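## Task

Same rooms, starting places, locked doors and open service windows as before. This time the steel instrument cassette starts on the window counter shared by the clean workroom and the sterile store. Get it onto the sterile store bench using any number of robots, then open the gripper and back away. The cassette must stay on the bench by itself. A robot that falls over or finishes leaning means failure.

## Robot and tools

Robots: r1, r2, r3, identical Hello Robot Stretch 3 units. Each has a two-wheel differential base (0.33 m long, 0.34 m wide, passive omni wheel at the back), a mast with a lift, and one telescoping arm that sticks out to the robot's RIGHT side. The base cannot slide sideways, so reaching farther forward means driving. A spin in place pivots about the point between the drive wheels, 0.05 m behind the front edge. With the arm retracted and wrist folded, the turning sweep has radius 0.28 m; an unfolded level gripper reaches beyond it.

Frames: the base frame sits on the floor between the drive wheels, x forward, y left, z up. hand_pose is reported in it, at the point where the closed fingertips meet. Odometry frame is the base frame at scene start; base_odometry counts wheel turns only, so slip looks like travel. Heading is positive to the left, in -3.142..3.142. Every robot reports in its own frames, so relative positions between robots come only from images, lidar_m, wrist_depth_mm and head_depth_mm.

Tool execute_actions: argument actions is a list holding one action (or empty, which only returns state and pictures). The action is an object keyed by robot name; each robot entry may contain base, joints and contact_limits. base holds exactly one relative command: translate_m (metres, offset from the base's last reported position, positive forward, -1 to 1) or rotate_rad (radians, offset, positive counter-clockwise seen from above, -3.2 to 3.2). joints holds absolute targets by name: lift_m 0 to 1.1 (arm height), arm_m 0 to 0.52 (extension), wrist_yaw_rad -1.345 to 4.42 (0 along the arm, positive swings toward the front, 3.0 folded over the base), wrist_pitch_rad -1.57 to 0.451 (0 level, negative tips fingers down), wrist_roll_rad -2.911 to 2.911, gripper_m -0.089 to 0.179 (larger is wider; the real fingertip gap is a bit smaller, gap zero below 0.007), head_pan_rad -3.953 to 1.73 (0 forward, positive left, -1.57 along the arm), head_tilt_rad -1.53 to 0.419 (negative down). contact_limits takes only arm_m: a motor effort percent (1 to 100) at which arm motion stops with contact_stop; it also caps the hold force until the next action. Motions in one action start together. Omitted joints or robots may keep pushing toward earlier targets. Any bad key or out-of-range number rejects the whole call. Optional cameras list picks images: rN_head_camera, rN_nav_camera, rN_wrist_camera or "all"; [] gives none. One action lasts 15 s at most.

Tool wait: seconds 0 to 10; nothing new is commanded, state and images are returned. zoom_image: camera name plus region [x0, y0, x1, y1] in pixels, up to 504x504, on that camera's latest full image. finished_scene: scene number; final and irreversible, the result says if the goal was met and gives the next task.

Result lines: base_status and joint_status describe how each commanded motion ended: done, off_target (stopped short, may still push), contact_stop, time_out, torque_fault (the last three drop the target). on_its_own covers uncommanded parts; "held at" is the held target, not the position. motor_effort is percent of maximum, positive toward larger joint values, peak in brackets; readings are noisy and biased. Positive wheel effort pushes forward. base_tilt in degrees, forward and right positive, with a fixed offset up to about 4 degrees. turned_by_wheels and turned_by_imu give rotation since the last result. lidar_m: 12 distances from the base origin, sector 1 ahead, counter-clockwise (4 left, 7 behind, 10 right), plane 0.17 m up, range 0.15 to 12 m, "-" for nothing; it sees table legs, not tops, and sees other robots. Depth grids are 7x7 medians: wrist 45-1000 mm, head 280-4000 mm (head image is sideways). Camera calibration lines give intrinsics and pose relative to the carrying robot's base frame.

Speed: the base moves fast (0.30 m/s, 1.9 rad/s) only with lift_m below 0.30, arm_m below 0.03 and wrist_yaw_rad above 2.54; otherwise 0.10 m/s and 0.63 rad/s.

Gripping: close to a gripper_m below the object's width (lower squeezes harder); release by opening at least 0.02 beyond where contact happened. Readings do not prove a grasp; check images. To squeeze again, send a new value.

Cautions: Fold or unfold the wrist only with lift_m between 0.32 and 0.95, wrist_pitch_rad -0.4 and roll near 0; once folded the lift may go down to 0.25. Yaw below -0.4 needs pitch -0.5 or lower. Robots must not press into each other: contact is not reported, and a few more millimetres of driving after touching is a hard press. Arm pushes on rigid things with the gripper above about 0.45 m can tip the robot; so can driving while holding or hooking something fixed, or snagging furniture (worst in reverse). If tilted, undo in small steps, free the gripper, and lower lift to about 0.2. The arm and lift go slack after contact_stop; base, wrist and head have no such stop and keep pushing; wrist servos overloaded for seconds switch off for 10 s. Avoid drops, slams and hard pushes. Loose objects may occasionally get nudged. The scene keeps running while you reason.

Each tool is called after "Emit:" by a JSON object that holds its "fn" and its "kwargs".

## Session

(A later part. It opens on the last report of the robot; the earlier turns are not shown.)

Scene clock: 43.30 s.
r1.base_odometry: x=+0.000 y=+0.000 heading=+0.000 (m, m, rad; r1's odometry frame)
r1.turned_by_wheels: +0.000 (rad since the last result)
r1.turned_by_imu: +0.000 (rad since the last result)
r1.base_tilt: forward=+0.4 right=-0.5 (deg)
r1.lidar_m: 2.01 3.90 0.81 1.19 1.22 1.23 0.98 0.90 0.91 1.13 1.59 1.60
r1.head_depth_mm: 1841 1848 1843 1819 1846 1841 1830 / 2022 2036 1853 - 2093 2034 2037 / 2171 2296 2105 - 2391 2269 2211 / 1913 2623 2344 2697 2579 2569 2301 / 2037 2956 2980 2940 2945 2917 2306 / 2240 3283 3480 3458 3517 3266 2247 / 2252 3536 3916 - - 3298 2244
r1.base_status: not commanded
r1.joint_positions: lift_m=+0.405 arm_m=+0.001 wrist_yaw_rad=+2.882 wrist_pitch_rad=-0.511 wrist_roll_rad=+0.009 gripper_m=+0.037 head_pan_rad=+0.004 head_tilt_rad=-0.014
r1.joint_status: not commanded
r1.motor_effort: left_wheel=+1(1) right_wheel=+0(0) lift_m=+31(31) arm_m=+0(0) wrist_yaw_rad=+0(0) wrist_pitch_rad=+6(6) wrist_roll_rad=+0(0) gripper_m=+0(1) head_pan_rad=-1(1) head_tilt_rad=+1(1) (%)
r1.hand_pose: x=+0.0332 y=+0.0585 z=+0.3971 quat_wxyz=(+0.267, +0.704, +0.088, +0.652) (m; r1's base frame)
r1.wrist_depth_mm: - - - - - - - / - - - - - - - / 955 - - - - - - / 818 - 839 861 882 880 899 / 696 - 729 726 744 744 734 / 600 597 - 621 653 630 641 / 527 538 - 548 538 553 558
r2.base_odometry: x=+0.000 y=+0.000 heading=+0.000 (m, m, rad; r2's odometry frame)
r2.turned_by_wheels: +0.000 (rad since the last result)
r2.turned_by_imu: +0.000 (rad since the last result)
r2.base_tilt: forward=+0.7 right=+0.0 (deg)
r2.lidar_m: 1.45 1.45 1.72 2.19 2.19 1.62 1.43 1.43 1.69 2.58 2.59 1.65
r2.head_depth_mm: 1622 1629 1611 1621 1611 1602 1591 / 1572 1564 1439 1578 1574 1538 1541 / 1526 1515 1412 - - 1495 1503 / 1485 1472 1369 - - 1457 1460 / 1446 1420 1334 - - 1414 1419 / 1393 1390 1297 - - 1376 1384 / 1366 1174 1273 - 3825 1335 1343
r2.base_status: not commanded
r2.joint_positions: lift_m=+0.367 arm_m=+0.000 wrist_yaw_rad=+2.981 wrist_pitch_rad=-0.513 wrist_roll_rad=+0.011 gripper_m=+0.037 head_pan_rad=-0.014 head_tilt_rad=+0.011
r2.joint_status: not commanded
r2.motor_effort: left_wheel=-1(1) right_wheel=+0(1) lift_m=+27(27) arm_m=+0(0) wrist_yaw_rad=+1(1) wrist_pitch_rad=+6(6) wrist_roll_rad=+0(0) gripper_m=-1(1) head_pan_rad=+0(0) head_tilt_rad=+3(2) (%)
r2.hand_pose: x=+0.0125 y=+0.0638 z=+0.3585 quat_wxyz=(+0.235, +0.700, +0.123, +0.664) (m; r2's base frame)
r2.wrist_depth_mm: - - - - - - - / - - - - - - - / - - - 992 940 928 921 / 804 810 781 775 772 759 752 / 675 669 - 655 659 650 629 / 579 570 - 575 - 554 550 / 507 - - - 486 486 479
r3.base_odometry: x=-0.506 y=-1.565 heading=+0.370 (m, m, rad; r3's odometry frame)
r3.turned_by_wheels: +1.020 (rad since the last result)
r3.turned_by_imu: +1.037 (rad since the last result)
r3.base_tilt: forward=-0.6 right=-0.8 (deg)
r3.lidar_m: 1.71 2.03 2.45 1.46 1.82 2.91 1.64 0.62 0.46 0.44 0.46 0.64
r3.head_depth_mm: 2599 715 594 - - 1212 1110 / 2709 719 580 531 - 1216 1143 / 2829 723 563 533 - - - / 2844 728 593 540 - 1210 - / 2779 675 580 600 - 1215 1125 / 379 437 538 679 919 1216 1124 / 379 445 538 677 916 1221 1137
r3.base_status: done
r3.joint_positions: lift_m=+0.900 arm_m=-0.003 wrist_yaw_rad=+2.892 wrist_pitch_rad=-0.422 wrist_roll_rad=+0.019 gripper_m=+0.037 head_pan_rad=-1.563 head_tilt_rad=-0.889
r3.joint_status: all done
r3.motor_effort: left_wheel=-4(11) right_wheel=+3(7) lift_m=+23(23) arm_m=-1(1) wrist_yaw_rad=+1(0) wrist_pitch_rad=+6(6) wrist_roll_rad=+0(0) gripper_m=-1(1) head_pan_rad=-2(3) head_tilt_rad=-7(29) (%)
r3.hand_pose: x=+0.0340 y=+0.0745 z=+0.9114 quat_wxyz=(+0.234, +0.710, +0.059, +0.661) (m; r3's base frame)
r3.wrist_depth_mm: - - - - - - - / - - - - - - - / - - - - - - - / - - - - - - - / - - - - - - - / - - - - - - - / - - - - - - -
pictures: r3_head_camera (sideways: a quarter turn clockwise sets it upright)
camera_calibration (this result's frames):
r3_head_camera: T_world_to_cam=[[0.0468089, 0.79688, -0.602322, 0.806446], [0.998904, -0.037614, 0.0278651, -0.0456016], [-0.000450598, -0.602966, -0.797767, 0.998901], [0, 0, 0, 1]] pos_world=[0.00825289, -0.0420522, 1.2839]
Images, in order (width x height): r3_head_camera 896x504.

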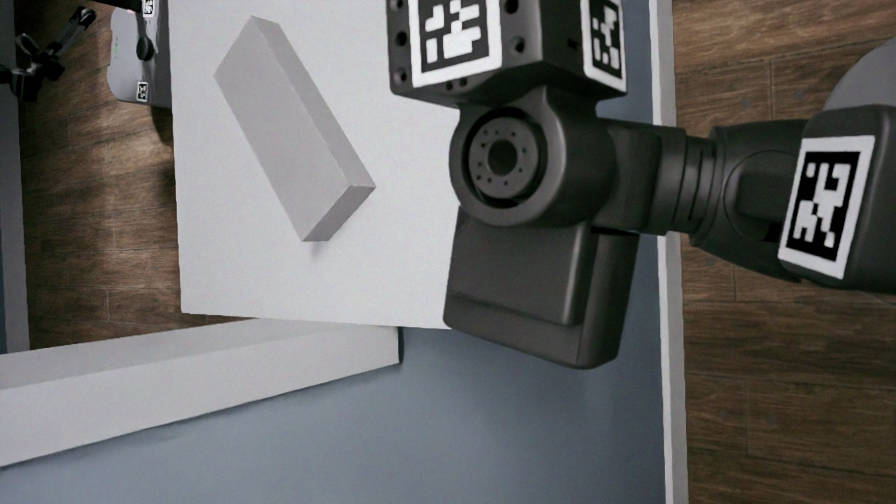

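Emit:
{"fn": "execute_actions", "kwargs": {"actions": [{"r3":{"base":{"translate_m":-0.09},"joints":{"lift_m":0.95}}}], "cameras": []}}

Emit:
{"fn": "execute_actions", "kwargs": {"actions": [{"r3":{"joints":{"wrist_yaw_rad":0,"gripper_m":0.13}}}], "cameras": []}}

Emit:
{"fn": "execute_actions", "kwargs": {"actions": [{"r3":{"joints":{"lift_m":1.08,"wrist_pitch_rad":-1.1}}}], "cameras": []}}

Emit:
{"fn": "execute_actions", "kwargs": {"actions": [{"r3":{"joints":{"arm_m":0.4}}}], "cameras": ["r3_head_camera","r3_wrist_camera"]}}

Scene clock: 53.97 s.
r1.base_odometry: x=+0.000 y=+0.000 heading=+0.000 (m, m, rad; r1's odometry frame)
r1.turned_by_wheels: +0.000 (rad since the last result)
r1.turned_by_imu: +0.000 (rad since the last result)
r1.base_tilt: forward=+0.4 right=-0.5 (deg)
r1.lidar_m: 2.01 3.88 0.81 1.19 1.22 1.23 0.99 0.90 0.90 1.13 1.59 1.60
r1.head_depth_mm: 1864 1863 1849 1855 1854 1854 1852 / 2008 2062 1837 - 2124 2031 2047 / 2172 2299 2084 - 2376 2246 2202 / 1894 2587 2379 2687 2648 2546 2296 / 2006 3020 2997 2970 2975 2912 2305 / 2228 3271 3496 3505 3477 3249 2289 / 2251 3582 - 3943 - 3284 2238
r1.base_status: not commanded
r1.joint_positions: lift_m=+0.405 arm_m=+0.001 wrist_yaw_rad=+2.882 wrist_pitch_rad=-0.511 wrist_roll_rad=+0.009 gripper_m=+0.037 head_pan_rad=+0.004 head_tilt_rad=-0.014
r1.joint_status: not commanded
r1.motor_effort: left_wheel=+0(0) right_wheel=+0(0) lift_m=+31(31) arm_m=+0(0) wrist_yaw_rad=-1(0) wrist_pitch_rad=+6(6) wrist_roll_rad=+0(0) gripper_m=+0(0) head_pan_rad=+0(1) head_tilt_rad=+1(1) (%)
r1.hand_pose: x=+0.0332 y=+0.0585 z=+0.3971 quat_wxyz=(+0.267, +0.704, +0.088, +0.652) (m; r1's base frame)
r1.wrist_depth_mm: - - - - - - - / - - - - - - - / 950 - - - - - - / 815 - 824 859 879 874 898 / 685 - 728 720 749 744 748 / 594 596 - 620 641 635 646 / 527 536 - 549 537 559 567
r2.base_odometry: x=+0.000 y=+0.000 heading=+0.000 (m, m, rad; r2's odometry frame)
r2.turned_by_wheels: +0.000 (rad since the last result)
r2.turned_by_imu: +0.000 (rad since the last result)
r2.base_tilt: forward=+0.8 right=+0.2 (deg)
r2.lidar_m: 1.45 1.45 1.71 2.19 2.19 1.62 1.43 1.43 1.69 2.59 2.59 1.65
r2.head_depth_mm: 1625 1619 1620 1608 1615 1608 1594 / 1581 1569 1454 1577 1587 1538 1556 / 1521 1511 1412 - - 1489 1510 / 1481 1460 1366 - - 1456 1466 / 1447 1425 1336 - - 1409 1413 / 1400 1378 1306 - - 1373 1379 / 1369 1173 1268 - 3831 1333 1340
r2.base_status: not commanded
r2.joint_positions: lift_m=+0.367 arm_m=+0.000 wrist_yaw_rad=+2.981 wrist_pitch_rad=-0.513 wrist_roll_rad=+0.011 gripper_m=+0.037 head_pan_rad=-0.014 head_tilt_rad=+0.011
r2.joint_status: not commanded
r2.motor_effort: left_wheel=+0(0) right_wheel=+0(0) lift_m=+26(27) arm_m=+0(0) wrist_yaw_rad=+0(1) wrist_pitch_rad=+6(6) wrist_roll_rad=+0(0) gripper_m=+0(0) head_pan_rad=+0(0) head_tilt_rad=+3(2) (%)
r2.hand_pose: x=+0.0125 y=+0.0638 z=+0.3585 quat_wxyz=(+0.235, +0.700, +0.123, +0.664) (m; r2's base frame)
r2.wrist_depth_mm: - - - - - - - / - - - - - - - / - - 993 974 959 926 939 / 818 815 789 779 772 767 753 / 673 662 - 642 661 641 628 / 578 575 - 571 - 547 542 / 509 - - - 485 482 479
r3.base_odometry: x=-0.590 y=-1.598 heading=+0.370 (m, m, rad; r3's odometry frame)
r3.turned_by_wheels: +0.000 (rad since the last result)
r3.turned_by_imu: +0.001 (rad since the last result)
r3.base_tilt: forward=-0.5 right=-0.7 (deg)
r3.lidar_m: 1.74 2.12 1.48 1.48 2.17 2.81 1.64 0.62 0.46 0.44 0.46 0.64
r3.head_depth_mm: 2587 714 - - 993 1211 1108 / 2688 720 613 - 990 1218 - / 2841 724 591 - - - - / 2849 730 574 - 1034 1205 - / 2875 735 584 - 1027 1212 1134 / 2908 2284 599 536 965 1213 1126 / 495 486 539 652 911 1220 1129
r3.base_status: done
r3.joint_positions: lift_m=+0.950 arm_m=-0.003 wrist_yaw_rad=+2.892 wrist_pitch_rad=-0.422 wrist_roll_rad=+0.019 gripper_m=+0.037 head_pan_rad=-1.563 head_tilt_rad=-0.889
r3.joint_status: all done
r3.motor_effort: left_wheel=-4(13) right_wheel=+3(4) lift_m=+23(25) arm_m=-1(1) wrist_yaw_rad=-1(1) wrist_pitch_rad=+6(6) wrist_roll_rad=+0(0) gripper_m=+0(1) head_pan_rad=-2(2) head_tilt_rad=-7(7) (%)
r3.hand_pose: x=+0.0340 y=+0.0745 z=+0.9615 quat_wxyz=(+0.234, +0.710, +0.059, +0.661) (m; r3's base frame)
r3.wrist_depth_mm: - - - - - - - / - - - - - - - / - - - - - - - / - - - - - - - / - - - - - - - / - - - - - - - / - - - - - - -
pictures: none
No camera images: the call's "cameras" was empty. Leave "cameras" out to get every camera's image.

Scene clock: 56.40 s.
r1.base_odometry: x=+0.000 y=+0.000 heading=+0.000 (m, m, rad; r1's odometry frame)
r1.turned_by_wheels: +0.000 (rad since the last result)
r1.turned_by_imu: +0.000 (rad since the last result)
r1.base_tilt: forward=+0.3 right=-0.5 (deg)
r1.lidar_m: 2.01 3.89 0.81 1.19 1.22 1.23 0.99 0.90 0.91 1.12 1.59 1.60
r1.head_depth_mm: 1860 1856 1826 1855 1843 1831 1828 / 1984 2046 1852 - 2115 1993 2029 / 2198 2286 2078 - 2356 2266 2228 / 1931 2589 2359 2708 2615 2546 2325 / 2026 2981 2975 2938 2974 2956 2290 / 2215 3281 3529 3496 3431 3219 2308 / 2273 3628 3942 - - 3339 2265
r1.base_status: not commanded
r1.joint_positions: lift_m=+0.405 arm_m=+0.001 wrist_yaw_rad=+2.882 wrist_pitch_rad=-0.511 wrist_roll_rad=+0.009 gripper_m=+0.037 head_pan_rad=+0.004 head_tilt_rad=-0.014
r1.joint_status: not commanded
r1.motor_effort: left_wheel=+1(0) right_wheel=+0(0) lift_m=+31(31) arm_m=-1(1) wrist_yaw_rad=+0(0) wrist_pitch_rad=+6(6) wrist_roll_rad=+0(0) gripper_m=+0(0) head_pan_rad=+0(1) head_tilt_rad=+1(2) (%)
r1.hand_pose: x=+0.0332 y=+0.0585 z=+0.3971 quat_wxyz=(+0.267, +0.704, +0.088, +0.652) (m; r1's base frame)
r1.wrist_depth_mm: - - - - - - - / - - - - - - - / 948 - - - - - - / 811 - 837 850 871 877 904 / 684 - 731 724 756 731 752 / 599 596 - 620 648 634 638 / 533 540 - 547 535 562 560
r2.base_odometry: x=+0.000 y=+0.000 heading=+0.000 (m, m, rad; r2's odometry frame)
r2.turned_by_wheels: +0.000 (rad since the last result)
r2.turned_by_imu: +0.000 (rad since the last result)
r2.base_tilt: forward=+0.8 right=+0.0 (deg)
r2.lidar_m: 1.45 1.45 1.71 2.19 2.19 1.61 1.43 1.43 1.69 2.58 2.59 1.65
r2.head_depth_mm: 1620 1623 1624 1612 1598 1593 1599 / 1572 1572 1466 1572 1575 1545 1546 / 1533 1505 1409 - - 1485 1498 / 1477 1461 1375 - 3537 1450 1459 / 1446 1426 1339 - - 1413 1425 / 1399 1390 1299 - - 1384 1382 / 1366 1174 1271 - 3786 1338 1341
r2.base_status: not commanded
r2.joint_positions: lift_m=+0.367 arm_m=+0.000 wrist_yaw_rad=+2.981 wrist_pitch_rad=-0.513 wrist_roll_rad=+0.011 gripper_m=+0.037 head_pan_rad=-0.014 head_tilt_rad=+0.011
r2.joint_status: not commanded
r2.motor_effort: left_wheel=+1(0) right_wheel=+0(1) lift_m=+27(27) arm_m=+0(0) wrist_yaw_rad=+1(1) wrist_pitch_rad=+6(6) wrist_roll_rad=+0(0) gripper_m=-1(1) head_pan_rad=+0(0) head_tilt_rad=+3(2) (%)
r2.hand_pose: x=+0.0125 y=+0.0638 z=+0.3585 quat_wxyz=(+0.235, +0.700, +0.123, +0.664) (m; r2's base frame)
r2.wrist_depth_mm: - - - - - - - / - - - - - - - / - - 976 989 951 936 918 / 808 795 771 776 762 767 752 / 672 654 - 649 667 636 636 / 577 572 - 574 - 557 545 / 508 - - - 485 480 477
r3.base_odometry: x=-0.590 y=-1.598 heading=+0.370 (m, m, rad; r3's odometry frame)
r3.turned_by_wheels: +0.000 (rad since the last result)
r3.turned_by_imu: +0.000 (rad since the last result)
r3.base_tilt: forward=-0.4 right=-0.8 (deg)
r3.lidar_m: 1.74 2.12 1.49 1.48 2.18 2.83 1.64 0.62 0.46 0.44 0.46 0.64
r3.head_depth_mm: 2598 715 - - - 1202 1105 / 2683 720 621 - - 1220 1147 / 2839 724 - - - 1217 1148 / 2843 727 574 509 927 1209 1138 / 2873 734 593 522 922 1214 1123 / 2924 2301 599 524 918 1219 1128 / 496 486 540 650 912 1223 1132
r3.base_status: not commanded
r3.joint_positions: lift_m=+0.950 arm_m=-0.003 wrist_yaw_rad=+0.002 wrist_pitch_rad=-0.422 wrist_roll_rad=+0.019 gripper_m=+0.130 head_pan_rad=-1.563 head_tilt_rad=-0.889
r3.joint_status: all done
r3.motor_effort: left_wheel=-5(5) right_wheel=+3(3) lift_m=+23(23) arm_m=+0(1) wrist_yaw_rad=-1(3) wrist_pitch_rad=+6(6) wrist_roll_rad=+0(0) gripper_m=-1(93) head_pan_rad=-2(2) head_tilt_rad=-7(7) (%)
r3.hand_pose: x=-0.0211 y=-0.3663 z=+0.9615 quat_wxyz=(+0.685, +0.148, -0.697, -0.149) (m; r3's base frame)
r3.wrist_depth_mm: 232 - - - - - - / 233 331 - - - - - / 237 335 456 466 473 476 490 / 251 335 334 314 344 378 383 / 270 - 273 286 307 323 314 / 322 244 259 262 264 - 270 / 219 224 226 228 227 230 235
pictures: none
No camera images: the call's "cameras" was empty. Leave "cameras" out to get every camera's image.

Scene clock: 58.40 s.
r1.base_odometry: x=+0.000 y=+0.000 heading=+0.000 (m, m, rad; r1's odometry frame)
r1.turned_by_wheels: +0.000 (rad since the last result)
r1.turned_by_imu: +0.000 (rad since the last result)
r1.base_tilt: forward=+0.5 right=-0.5 (deg)
r1.lidar_m: 2.01 3.90 0.81 1.19 1.22 1.23 0.99 0.90 0.91 1.12 1.59 1.60
r1.head_depth_mm: 1865 1859 1834 1859 1865 1822 1840 / 2007 2040 1867 - 2116 2034 2029 / 2173 2295 2079 - 2369 2264 2199 / 1916 2604 2369 2668 2632 2544 2306 / 2006 2990 2967 2993 2973 2944 2286 / 2226 3221 3510 3498 3420 3283 2279 / 2263 3684 3880 - - 3269 2247
r1.base_status: not commanded
r1.joint_positions: lift_m=+0.405 arm_m=+0.001 wrist_yaw_rad=+2.882 wrist_pitch_rad=-0.511 wrist_roll_rad=+0.009 gripper_m=+0.037 head_pan_rad=+0.004 head_tilt_rad=-0.014
r1.joint_status: not commanded
r1.motor_effort: left_wheel=+0(0) right_wheel=+0(0) lift_m=+31(31) arm_m=-1(0) wrist_yaw_rad=+0(1) wrist_pitch_rad=+6(6) wrist_roll_rad=+0(0) gripper_m=-1(0) head_pan_rad=-1(0) head_tilt_rad=+0(1) (%)
r1.hand_pose: x=+0.0332 y=+0.0585 z=+0.3971 quat_wxyz=(+0.267, +0.704, +0.088, +0.652) (m; r1's base frame)
r1.wrist_depth_mm: - - - - - - - / - - - - - - - / 948 - - - - - - / 809 - 838 849 871 880 905 / 680 - 731 722 749 731 748 / 604 601 - 610 649 633 637 / 529 536 - 547 540 563 560
r2.base_odometry: x=+0.000 y=+0.000 heading=+0.000 (m, m, rad; r2's odometry frame)
r2.turned_by_wheels: +0.000 (rad since the last result)
r2.turned_by_imu: +0.000 (rad since the last result)
r2.base_tilt: forward=+0.9 right=+0.0 (deg)
r2.lidar_m: 1.45 1.45 1.72 2.19 2.19 1.62 1.43 1.43 1.68 2.58 2.59 1.65
r2.head_depth_mm: 1624 1622 1619 1604 1606 1605 1603 / 1570 1565 1449 1583 1589 1540 1554 / 1524 1510 1415 - - 1492 1500 / 1479 1458 1369 2168 - 1457 1459 / 1442 1419 1333 - - 1418 1412 / 1401 1388 1295 - - 1376 1375 / 1362 1177 1271 - 3790 1333 1345
r2.base_status: not commanded
r2.joint_positions: lift_m=+0.367 arm_m=+0.000 wrist_yaw_rad=+2.981 wrist_pitch_rad=-0.513 wrist_roll_rad=+0.011 gripper_m=+0.037 head_pan_rad=-0.014 head_tilt_rad=+0.011
r2.joint_status: not commanded
r2.motor_effort: left_wheel=+0(0) right_wheel=-1(0) lift_m=+27(27) arm_m=+0(0) wrist_yaw_rad=+1(0) wrist_pitch_rad=+6(6) wrist_roll_rad=+0(1) gripper_m=-1(1) head_pan_rad=+0(0) head_tilt_rad=+2(2) (%)
r2.hand_pose: x=+0.0125 y=+0.0638 z=+0.3585 quat_wxyz=(+0.235, +0.700, +0.123, +0.664) (m; r2's base frame)
r2.wrist_depth_mm: - - - - - - - / - - - - - - - / - 998 971 968 938 951 942 / 808 789 786 778 790 753 770 / 673 666 - 650 672 639 635 / 570 578 - 573 - 552 550 / 503 - - - 489 478 480
r3.base_odometry: x=-0.590 y=-1.598 heading=+0.370 (m, m, rad; r3's odometry frame)
r3.turned_by_wheels: +0.000 (rad since the last result)
r3.turned_by_imu: +0.000 (rad since the last result)
r3.base_tilt: forward=-0.3 right=-0.6 (deg)
r3.lidar_m: 1.74 2.12 1.48 1.48 2.17 2.82 1.64 0.62 0.46 0.44 0.46 0.64
r3.head_depth_mm: - - - - 992 1206 1109 / - - - - 1017 1219 1145 / - - - - 1012 1216 1150 / 2863 - 566 499 927 1209 1135 / 2881 734 583 544 921 1207 1119 / 2926 2291 599 525 918 1216 1127 / 495 487 539 652 912 1219 1131
r3.base_status: not commanded
r3.joint_positions: lift_m=+1.080 arm_m=-0.003 wrist_yaw_rad=+0.002 wrist_pitch_rad=-1.102 wrist_roll_rad=+0.019 gripper_m=+0.130 head_pan_rad=-1.563 head_tilt_rad=-0.889
r3.joint_status: all done
r3.motor_effort: left_wheel=-5(4) right_wheel=+4(3) lift_m=+23(24) arm_m=+0(0) wrist_yaw_rad=-1(2) wrist_pitch_rad=+1(6) wrist_roll_rad=+0(0) gripper_m=+0(1) head_pan_rad=-2(2) head_tilt_rad=-7(7) (%)
r3.hand_pose: x=-0.0214 y=-0.2367 z=+0.9789 quat_wxyz=(+0.597, +0.367, -0.607, -0.373) (m; r3's base frame)
r3.wrist_depth_mm: 345 328 325 328 337 336 339 / 449 320 317 322 320 323 325 / 626 304 306 306 308 310 308 / - 307 298 297 298 298 298 / - - - - - - - / - - - - - - - / - - - - - - -
pictures: none
No camera images: the call's "cameras" was empty. Leave "cameras" out to get every camera's image.

Scene clock: 62.57 s.
r1.base_odometry: x=+0.000 y=+0.000 heading=+0.000 (m, m, rad; r1's odometry frame)
r1.turned_by_wheels: +0.000 (rad since the last result)
r1.turned_by_imu: +0.000 (rad since the last result)
r1.base_tilt: forward=+0.4 right=-0.5 (deg)
r1.lidar_m: 2.01 3.87 0.81 1.19 1.22 1.23 0.98 0.90 0.91 1.12 1.59 1.60
r1.head_depth_mm: 1851 1855 1865 1856 1847 1843 1840 / 2008 2044 1856 - 2129 2038 2025 / 2171 2270 2079 - 2352 2251 2205 / 1918 2610 2361 2696 2638 2561 2274 / 2026 3008 2945 2958 2930 2927 2256 / 2245 3286 3549 3530 3522 3215 2271 / 2235 3562 - 3991 - 3309 2270
r1.base_status: not commanded
r1.joint_positions: lift_m=+0.405 arm_m=+0.001 wrist_yaw_rad=+2.882 wrist_pitch_rad=-0.511 wrist_roll_rad=+0.009 gripper_m=+0.037 head_pan_rad=+0.004 head_tilt_rad=-0.014
r1.joint_status: not commanded
r1.motor_effort: left_wheel=+1(1) right_wheel=+0(0) lift_m=+31(31) arm_m=-1(1) wrist_yaw_rad=+0(1) wrist_pitch_rad=+6(6) wrist_roll_rad=+0(0) gripper_m=+0(0) head_pan_rad=+0(0) head_tilt_rad=+1(0) (%)
r1.hand_pose: x=+0.0332 y=+0.0585 z=+0.3971 quat_wxyz=(+0.267, +0.704, +0.088, +0.652) (m; r1's base frame)
r1.wrist_depth_mm: - - - - - - - / - - - - - - - / 944 - - - - - - / 815 - 848 853 872 885 889 / 689 - 726 717 759 747 740 / 598 594 - 618 647 626 639 / 531 538 - 545 541 560 557
r2.base_odometry: x=+0.000 y=+0.000 heading=+0.000 (m, m, rad; r2's odometry frame)
r2.turned_by_wheels: +0.000 (rad since the last result)
r2.turned_by_imu: +0.000 (rad since the last result)
r2.base_tilt: forward=+0.7 right=+0.1 (deg)
r2.lidar_m: 1.45 1.45 1.72 2.19 2.19 1.62 1.42 1.43 1.69 2.58 2.59 1.65
r2.head_depth_mm: 1622 1617 1608 1613 1606 1600 1585 / 1575 1568 1457 1584 1576 1543 1533 / 1528 1507 1413 - - 1486 1506 / 1486 1459 1375 - - 1454 1454 / 1446 1422 1336 - - 1410 1414 / 1406 1381 1301 - - 1376 1382 / 1363 1177 1272 - 3763 1329 1338
r2.base_status: not commanded
r2.joint_positions: lift_m=+0.367 arm_m=+0.000 wrist_yaw_rad=+2.981 wrist_pitch_rad=-0.513 wrist_roll_rad=+0.011 gripper_m=+0.037 head_pan_rad=-0.014 head_tilt_rad=+0.011
r2.joint_status: not commanded
r2.motor_effort: left_wheel=+0(0) right_wheel=+0(0) lift_m=+27(27) arm_m=+0(0) wrist_yaw_rad=+0(0) wrist_pitch_rad=+6(6) wrist_roll_rad=+0(0) gripper_m=+0(0) head_pan_rad=+0(0) head_tilt_rad=+2(2) (%)
r2.hand_pose: x=+0.0125 y=+0.0638 z=+0.3585 quat_wxyz=(+0.235, +0.700, +0.123, +0.664) (m; r2's base frame)
r2.wrist_depth_mm: - - - - - - - / - - - - - - - / - - 995 961 970 931 924 / 808 795 796 790 775 773 746 / 675 663 - 650 656 635 633 / 579 573 - 584 - 547 542 / 506 - - - 488 483 481
r3.base_odometry: x=-0.590 y=-1.598 heading=+0.370 (m, m, rad; r3's odometry frame)
r3.turned_by_wheels: +0.000 (rad since the last result)
r3.turned_by_imu: +0.001 (rad since the last result)
r3.base_tilt: forward=-0.3 right=-0.7 (deg)
r3.lidar_m: 1.74 2.12 1.49 1.48 2.17 2.81 1.64 0.62 0.46 0.44 0.46 0.64
r3.head_depth_mm: 2577 715 596 511 938 1209 1104 / 2704 718 600 514 937 1220 1140 / 2867 725 587 516 930 1214 1147 / 2769 729 572 520 927 1210 1133 / 2975 733 582 521 920 1214 1124 / 2903 2294 600 524 917 1217 1124 / 496 486 539 651 915 1220 1130
r3.base_status: not commanded
r3.joint_positions: lift_m=+1.080 arm_m=+0.400 wrist_yaw_rad=+0.000 wrist_pitch_rad=-1.103 wrist_roll_rad=+0.019 gripper_m=+0.130 head_pan_rad=-1.563 head_tilt_rad=-0.889
r3.joint_status: all done
r3.motor_effort: left_wheel=-4(5) right_wheel=+3(3) lift_m=+23(23) arm_m=+3(1) wrist_yaw_rad=-1(2) wrist_pitch_rad=+1(0) wrist_roll_rad=+0(0) gripper_m=+0(1) head_pan_rad=-2(2) head_tilt_rad=-7(7) (%)
r3.hand_pose: x=-0.0216 y=-0.6387 z=+0.9788 quat_wxyz=(+0.597, +0.367, -0.608, -0.374) (m; r3's base frame)
r3.wrist_depth_mm: - - - - - - - / - - - - - - - / - - - - - - - / - 293 291 291 295 295 299 / - - 279 282 282 286 286 / - 264 273 271 273 - 275 / 255 259 262 264 258 263 265
pictures: r3_head_camera (sideways: a quarter turn clockwise sets it upright), r3_wrist_camera
camera_calibration (this result's frames):
r3_head_camera: T_world_to_cam=[[0.0469101, 0.797051, -0.602088, 0.80614], [0.998899, -0.0377507, 0.0278518, -0.0455843], [-0.000529921, -0.602732, -0.797944, 0.999131], [0, 0, 0, 1]] pos_world=[0.00824744, -0.0420471, 1.28389]
r3_wrist_camera: T_world_to_cam=[[-0.99984, -0.00593827, 0.0168952, -0.0502885], [-0.00998573, 0.96801, -0.250712, 0.885552], [-0.0148659, -0.250841, -0.967914, 0.950061], [0, 0, 0, 1]] pos_world=[-0.0273141, -0.619208, 1.14245]
Images, in order (width x height): r3_head_camera 896x504, r3_wrist_camera 644x364.

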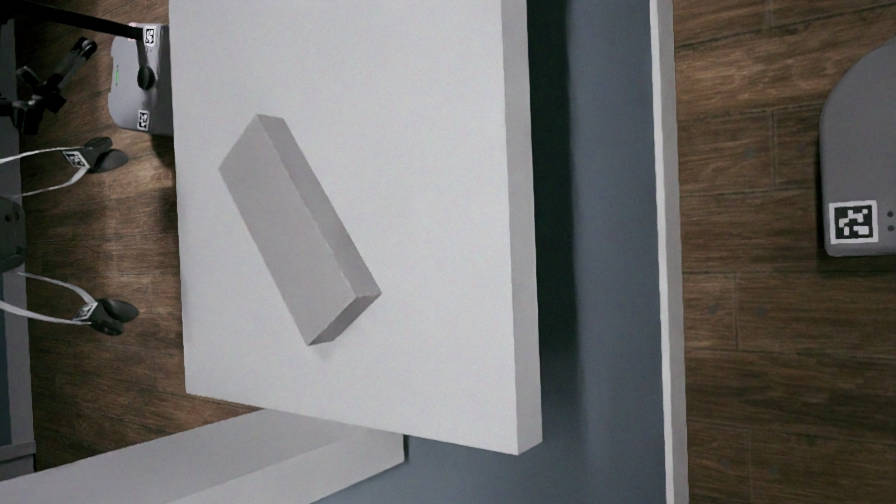

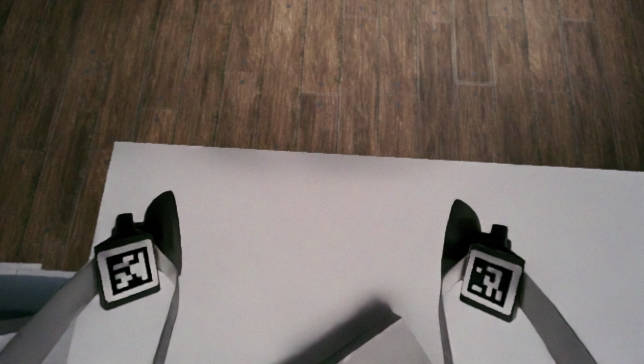

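Emit:
{"fn": "execute_actions", "kwargs": {"actions": [{"r3":{"joints":{"lift_m":0.986}}}], "cameras": []}}

Emit:
{"fn": "execute_actions", "kwargs": {"actions": [{"r3":{"joints":{"arm_m":0.13}}}], "cameras": []}}

Emit:
{"fn": "execute_actions", "kwargs": {"actions": [{"r3":{"joints":{"lift_m":1.08}}}], "cameras": ["r3_wrist_camera"]}}

Scene clock: 68.20 s.
r1.base_odometry: x=+0.000 y=+0.000 heading=+0.000 (m, m, rad; r1's odometry frame)
r1.turned_by_wheels: +0.000 (rad since the last result)
r1.turned_by_imu: +0.000 (rad since the last result)
r1.base_tilt: forward=+0.4 right=-0.5 (deg)
r1.lidar_m: 2.01 3.89 0.80 1.19 1.22 1.23 0.98 0.90 0.91 1.12 1.60 1.60
r1.head_depth_mm: 1858 1850 1859 1859 1830 1848 1835 / 1995 2055 1858 - 2144 2028 2004 / 2208 2264 2085 - 2385 2281 2190 / 1905 2589 2359 2659 2644 2568 2304 / 2020 2948 2979 2946 2930 2917 2294 / 2245 3357 3494 3453 3475 3249 2272 / 2254 3636 3970 3947 - 3240 2273
r1.base_status: not commanded
r1.joint_positions: lift_m=+0.405 arm_m=+0.001 wrist_yaw_rad=+2.882 wrist_pitch_rad=-0.511 wrist_roll_rad=+0.009 gripper_m=+0.037 head_pan_rad=+0.004 head_tilt_rad=-0.014
r1.joint_status: not commanded
r1.motor_effort: left_wheel=+0(0) right_wheel=+0(0) lift_m=+31(31) arm_m=+0(1) wrist_yaw_rad=+0(1) wrist_pitch_rad=+6(6) wrist_roll_rad=+0(0) gripper_m=-1(1) head_pan_rad=-1(0) head_tilt_rad=+1(1) (%)
r1.hand_pose: x=+0.0332 y=+0.0585 z=+0.3971 quat_wxyz=(+0.267, +0.704, +0.088, +0.652) (m; r1's base frame)
r1.wrist_depth_mm: - - - - - - - / - - - - - - - / 953 - - - - - - / 813 - 849 845 886 889 895 / 690 - 727 724 748 734 740 / 599 597 - 616 649 631 635 / 529 537 - 545 537 559 563
r2.base_odometry: x=+0.000 y=+0.000 heading=+0.000 (m, m, rad; r2's odometry frame)
r2.turned_by_wheels: +0.000 (rad since the last result)
r2.turned_by_imu: +0.000 (rad since the last result)
r2.base_tilt: forward=+0.8 right=+0.0 (deg)
r2.lidar_m: 1.45 1.45 1.71 2.19 2.19 1.62 1.43 1.43 1.69 2.58 2.58 1.65
r2.head_depth_mm: 1629 1632 1629 1613 1599 1602 1595 / 1582 1559 1449 1581 1575 1545 1553 / 1535 1506 1414 - 1573 1487 1503 / 1483 1467 1374 - - 1457 1459 / 1443 1421 1334 - - 1411 1417 / 1406 1386 1308 - - 1372 1386 / 1360 1173 1272 - 3823 1329 1343
r2.base_status: not commanded
r2.joint_positions: lift_m=+0.367 arm_m=+0.000 wrist_yaw_rad=+2.981 wrist_pitch_rad=-0.513 wrist_roll_rad=+0.011 gripper_m=+0.037 head_pan_rad=-0.014 head_tilt_rad=+0.011
r2.joint_status: not commanded
r2.motor_effort: left_wheel=+0(0) right_wheel=+0(0) lift_m=+27(26) arm_m=+0(0) wrist_yaw_rad=+1(1) wrist_pitch_rad=+6(6) wrist_roll_rad=+0(0) gripper_m=-1(0) head_pan_rad=+0(1) head_tilt_rad=+3(3) (%)
r2.hand_pose: x=+0.0125 y=+0.0638 z=+0.3585 quat_wxyz=(+0.235, +0.700, +0.123, +0.664) (m; r2's base frame)
r2.wrist_depth_mm: - - - - - - - / - - - - - - - / - 999 976 964 964 931 953 / 812 797 787 784 767 754 751 / 672 669 - 652 664 641 629 / 576 573 - 579 - 553 545 / 508 - - - 485 481 480
r3.base_odometry: x=-0.590 y=-1.598 heading=+0.370 (m, m, rad; r3's odometry frame)
r3.turned_by_wheels: +0.000 (rad since the last result)
r3.turned_by_imu: +0.001 (rad since the last result)
r3.base_tilt: forward=-0.4 right=-0.6 (deg)
r3.lidar_m: 1.74 2.13 1.48 1.48 2.17 2.82 1.64 0.62 0.46 0.44 0.46 0.64
r3.head_depth_mm: 2580 714 596 511 943 1210 1108 / 2631 719 598 514 938 1214 1143 / 2824 714 588 516 931 1212 1149 / - 727 573 519 927 1205 1135 / 2864 733 581 522 923 1212 1122 / 2897 2292 598 525 917 1215 1126 / 496 485 539 651 913 1218 1133
r3.base_status: not commanded
r3.joint_positions: lift_m=+0.986 arm_m=+0.400 wrist_yaw_rad=+0.000 wrist_pitch_rad=-1.103 wrist_roll_rad=+0.019 gripper_m=+0.130 head_pan_rad=-1.563 head_tilt_rad=-0.889
r3.joint_status: all done
r3.motor_effort: left_wheel=-4(4) right_wheel=+3(3) lift_m=+12(21) arm_m=+3(3) wrist_yaw_rad=+0(1) wrist_pitch_rad=+1(1) wrist_roll_rad=+0(0) gripper_m=-1(0) head_pan_rad=-3(3) head_tilt_rad=-7(6) (%)
r3.hand_pose: x=-0.0216 y=-0.6387 z=+0.8855 quat_wxyz=(+0.597, +0.367, -0.608, -0.374) (m; r3's base frame)
r3.wrist_depth_mm: - - - - - - - / - - - - - - - / 202 201 203 203 204 205 206 / 193 194 196 194 196 197 198 / 187 - 187 188 189 191 190 / 181 177 180 182 181 - 183 / 172 174 175 175 176 176 177
pictures: none
No camera images: the call's "cameras" was empty. Leave "cameras" out to get every camera's image.

Scene clock: 71.40 s.
r1.base_odometry: x=+0.000 y=+0.000 heading=+0.000 (m, m, rad; r1's odometry frame)
r1.turned_by_wheels: +0.000 (rad since the last result)
r1.turned_by_imu: +0.000 (rad since the last result)
r1.base_tilt: forward=+0.4 right=-0.5 (deg)
r1.lidar_m: 2.02 3.90 0.81 1.19 1.22 1.23 0.99 0.90 0.91 1.12 1.59 1.60
r1.head_depth_mm: 1839 1839 1859 1835 1843 1835 1832 / 2029 2036 1860 - 2130 2048 2036 / 2172 2297 2086 - 2361 2269 2208 / 1915 2567 2393 2639 2660 2526 2299 / 2005 2982 2965 2994 2940 2944 2285 / 2253 3236 3521 3456 3503 3252 2292 / 2268 3624 3853 - 3993 3281 2265
r1.base_status: not commanded
r1.joint_positions: lift_m=+0.405 arm_m=+0.001 wrist_yaw_rad=+2.882 wrist_pitch_rad=-0.511 wrist_roll_rad=+0.009 gripper_m=+0.037 head_pan_rad=+0.004 head_tilt_rad=-0.014
r1.joint_status: not commanded
r1.motor_effort: left_wheel=+0(0) right_wheel=+0(0) lift_m=+31(31) arm_m=+0(1) wrist_yaw_rad=+1(0) wrist_pitch_rad=+6(6) wrist_roll_rad=+0(0) gripper_m=+0(0) head_pan_rad=-1(0) head_tilt_rad=+1(1) (%)
r1.hand_pose: x=+0.0332 y=+0.0585 z=+0.3971 quat_wxyz=(+0.267, +0.704, +0.088, +0.652) (m; r1's base frame)
r1.wrist_depth_mm: - - - - - - - / - - - - - - - / 950 - - - - - - / 817 - 836 863 855 881 890 / 687 - 738 722 742 736 742 / 600 599 - 620 638 632 640 / 530 539 - 552 540 563 565
r2.base_odometry: x=+0.000 y=+0.000 heading=+0.000 (m, m, rad; r2's odometry frame)
r2.turned_by_wheels: +0.000 (rad since the last result)
r2.turned_by_imu: +0.000 (rad since the last result)
r2.base_tilt: forward=+0.8 right=+0.2 (deg)
r2.lidar_m: 1.45 1.45 1.71 2.19 2.20 1.63 1.43 1.43 1.68 2.59 2.59 1.64
r2.head_depth_mm: 1623 1623 1619 1615 1599 1605 1594 / 1576 1558 1455 1587 1583 1544 1548 / 1531 1510 1408 - - 1500 1498 / 1485 1464 1371 - 2199 1453 1456 / 1434 1419 1336 - - 1414 1417 / 1407 1383 1301 - - 1373 1374 / 1367 1174 1270 - 3797 1330 1343
r2.base_status: not commanded
r2.joint_positions: lift_m=+0.367 arm_m=+0.000 wrist_yaw_rad=+2.981 wrist_pitch_rad=-0.513 wrist_roll_rad=+0.011 gripper_m=+0.037 head_pan_rad=-0.014 head_tilt_rad=+0.011
r2.joint_status: not commanded
r2.motor_effort: left_wheel=+0(0) right_wheel=+0(1) lift_m=+26(27) arm_m=+0(0) wrist_yaw_rad=+0(0) wrist_pitch_rad=+6(6) wrist_roll_rad=+1(0) gripper_m=+0(0) head_pan_rad=+0(0) head_tilt_rad=+2(3) (%)
r2.hand_pose: x=+0.0125 y=+0.0638 z=+0.3585 quat_wxyz=(+0.235, +0.700, +0.123, +0.664) (m; r2's base frame)
r2.wrist_depth_mm: - - - - - - - / - - - - - - - / - - 967 973 958 937 921 / 808 796 783 775 774 771 746 / 677 665 - 653 669 636 628 / 581 578 - 578 - 550 552 / 507 - - - 488 484 476
r3.base_odometry: x=-0.590 y=-1.598 heading=+0.370 (m, m, rad; r3's odometry frame)
r3.turned_by_wheels: +0.000 (rad since the last result)
r3.turned_by_imu: +0.000 (rad since the last result)
r3.base_tilt: forward=-0.4 right=-0.7 (deg)
r3.lidar_m: 1.74 2.12 1.48 1.48 2.18 2.82 1.64 0.62 0.46 0.44 0.46 0.64
r3.head_depth_mm: - - 575 512 944 1212 1108 / - - 585 503 938 1214 1141 / - - - 467 932 1211 1147 / 2842 2320 623 478 927 1202 1135 / 2869 733 610 473 922 1210 1122 / 2904 2305 600 504 916 1216 1125 / 495 485 539 652 913 1221 1133
r3.base_status: not commanded
r3.joint_positions: lift_m=+0.986 arm_m=+0.130 wrist_yaw_rad=+0.000 wrist_pitch_rad=-1.099 wrist_roll_rad=+0.019 gripper_m=+0.130 head_pan_rad=-1.563 head_tilt_rad=-0.889
r3.joint_status: all done
r3.motor_effort: left_wheel=-5(5) right_wheel=+3(4) lift_m=+13(13) arm_m=-3(4) wrist_yaw_rad=+1(0) wrist_pitch_rad=+0(2) wrist_roll_rad=+0(0) gripper_m=-1(1) head_pan_rad=-2(2) head_tilt_rad=-7(7) (%)
r3.hand_pose: x=-0.0216 y=-0.3703 z=+0.8858 quat_wxyz=(+0.597, +0.366, -0.608, -0.373) (m; r3's base frame)
r3.wrist_depth_mm: 219 222 222 223 226 227 225 / 210 212 214 213 216 216 218 / 202 203 204 206 205 207 208 / 195 195 196 197 197 199 199 / 186 - 188 189 190 192 191 / 150 148 150 152 152 - 184 / 143 144 146 146 146 176 178
pictures: none
No camera images: the call's "cameras" was empty. Leave "cameras" out to get every camera's image.

Scene clock: 73.10 s.
r1.base_odometry: x=+0.000 y=+0.000 heading=+0.000 (m, m, rad; r1's odometry frame)
r1.turned_by_wheels: +0.000 (rad since the last result)
r1.turned_by_imu: +0.000 (rad since the last result)
r1.base_tilt: forward=+0.4 right=-0.5 (deg)
r1.lidar_m: 2.01 3.88 0.81 1.19 1.22 1.23 0.98 0.90 0.91 1.12 1.59 1.60
r1.head_depth_mm: 1862 1864 1835 1857 1846 1826 1836 / 2035 2064 1861 - 2123 2015 2038 / 2208 2265 2067 - 2396 2239 2214 / 1922 2598 2360 2682 2636 2576 2287 / 2036 3020 2983 2977 2948 2921 2290 / 2249 3298 3532 3518 3492 3266 2307 / 2277 3610 3940 3974 - 3308 2260
r1.base_status: not commanded
r1.joint_positions: lift_m=+0.405 arm_m=+0.001 wrist_yaw_rad=+2.882 wrist_pitch_rad=-0.511 wrist_roll_rad=+0.009 gripper_m=+0.037 head_pan_rad=+0.004 head_tilt_rad=-0.014
r1.joint_status: not commanded
r1.motor_effort: left_wheel=+1(1) right_wheel=+0(0) lift_m=+31(31) arm_m=+0(1) wrist_yaw_rad=+0(0) wrist_pitch_rad=+6(5) wrist_roll_rad=+0(0) gripper_m=-1(0) head_pan_rad=-1(1) head_tilt_rad=+1(1) (%)
r1.hand_pose: x=+0.0332 y=+0.0585 z=+0.3971 quat_wxyz=(+0.267, +0.704, +0.088, +0.652) (m; r1's base frame)
r1.wrist_depth_mm: - - - - - - - / - - - - - - - / 940 - - - - - - / 800 - 831 849 857 885 867 / 695 - 721 724 757 738 755 / 609 592 - 621 650 636 647 / 529 531 - 552 537 555 561
r2.base_odometry: x=+0.000 y=+0.000 heading=+0.000 (m, m, rad; r2's odometry frame)
r2.turned_by_wheels: +0.000 (rad since the last result)
r2.turned_by_imu: +0.000 (rad since the last result)
r2.base_tilt: forward=+0.8 right=+0.2 (deg)
r2.lidar_m: 1.45 1.45 1.71 2.19 2.19 1.62 1.43 1.43 1.69 2.58 2.59 1.65
r2.head_depth_mm: 1632 1620 1623 1605 1614 1603 1593 / 1579 1561 1453 1581 1565 1542 1553 / 1537 1512 1409 - - 1494 1501 / 1482 1461 1376 2181 - 1460 1456 / 1445 1426 1337 - - 1416 1425 / 1404 1384 1299 - - 1382 1375 / 1360 1175 1276 - 3835 1333 1348
r2.base_status: not commanded
r2.joint_positions: lift_m=+0.367 arm_m=+0.000 wrist_yaw_rad=+2.981 wrist_pitch_rad=-0.513 wrist_roll_rad=+0.011 gripper_m=+0.037 head_pan_rad=-0.014 head_tilt_rad=+0.011
r2.joint_status: not commanded
r2.motor_effort: left_wheel=+0(0) right_wheel=+0(1) lift_m=+27(27) arm_m=+0(0) wrist_yaw_rad=+1(1) wrist_pitch_rad=+6(6) wrist_roll_rad=+0(0) gripper_m=+0(1) head_pan_rad=-1(0) head_tilt_rad=+2(3) (%)
r2.hand_pose: x=+0.0125 y=+0.0638 z=+0.3585 quat_wxyz=(+0.235, +0.700, +0.123, +0.664) (m; r2's base frame)
r2.wrist_depth_mm: - - - - - - - / - - - - - - - / 989 - 977 958 954 930 915 / 810 788 797 778 771 766 748 / 674 659 - 651 664 634 637 / 573 567 - 575 - 545 548 / 506 - - - 491 486 480
r3.base_odometry: x=-0.590 y=-1.598 heading=+0.370 (m, m, rad; r3's odometry frame)
r3.turned_by_wheels: +0.000 (rad since the last result)
r3.turned_by_imu: +0.000 (rad since the last result)
r3.base_tilt: forward=-0.5 right=-0.7 (deg)
r3.lidar_m: 1.74 2.13 1.48 1.48 2.17 2.82 1.64 0.62 0.46 0.44 0.46 0.64
r3.head_depth_mm: 2502 714 596 511 944 1212 1107 / 2595 718 585 513 938 1212 1141 / - - 597 476 933 1215 1149 / 2770 - 605 479 927 1206 1137 / 2855 1532 603 481 922 1209 1125 / 2883 2287 599 504 917 1220 1125 / 496 486 539 651 912 1221 1131
r3.base_status: not commanded
r3.joint_positions: lift_m=+1.080 arm_m=+0.130 wrist_yaw_rad=+0.000 wrist_pitch_rad=-1.102 wrist_roll_rad=+0.019 gripper_m=+0.130 head_pan_rad=-1.563 head_tilt_rad=-0.889
r3.joint_status: all done
r3.motor_effort: left_wheel=-5(4) right_wheel=+3(3) lift_m=+24(26) arm_m=-3(3) wrist_yaw_rad=-1(1) wrist_pitch_rad=+1(1) wrist_roll_rad=+0(0) gripper_m=-1(0) head_pan_rad=-2(2) head_tilt_rad=-6(7) (%)
r3.hand_pose: x=-0.0216 y=-0.3695 z=+0.9788 quat_wxyz=(+0.597, +0.367, -0.608, -0.374) (m; r3's base frame)
r3.wrist_depth_mm: 236 324 331 332 334 336 339 / 237 315 316 318 321 320 323 / 252 299 303 305 308 310 311 / 421 289 294 293 293 294 299 / - - 281 282 282 287 287 / - 238 240 242 274 - 273 / - 231 230 233 259 263 265
pictures: r3_wrist_camera
camera_calibration (this result's frames):
r3_wrist_camera: T_world_to_cam=[[-0.999842, -0.00563495, 0.0168826, -0.0485909], [-0.0096953, 0.967906, -0.251126, 0.625302], [-0.0149257, -0.25125, -0.967807, 1.01736], [0, 0, 0, 1]] pos_world=[-0.0273358, -0.349894, 1.14246]
Images, in order (width x height): r3_wrist_camera 644x364.

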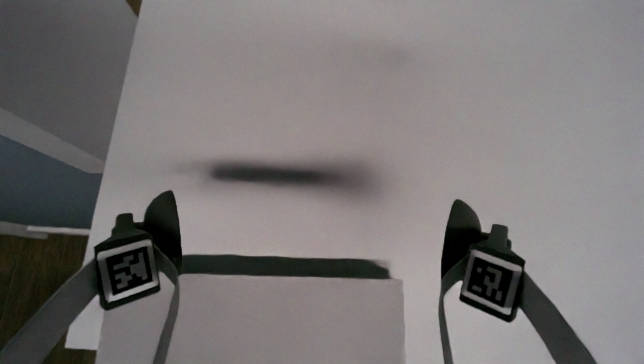

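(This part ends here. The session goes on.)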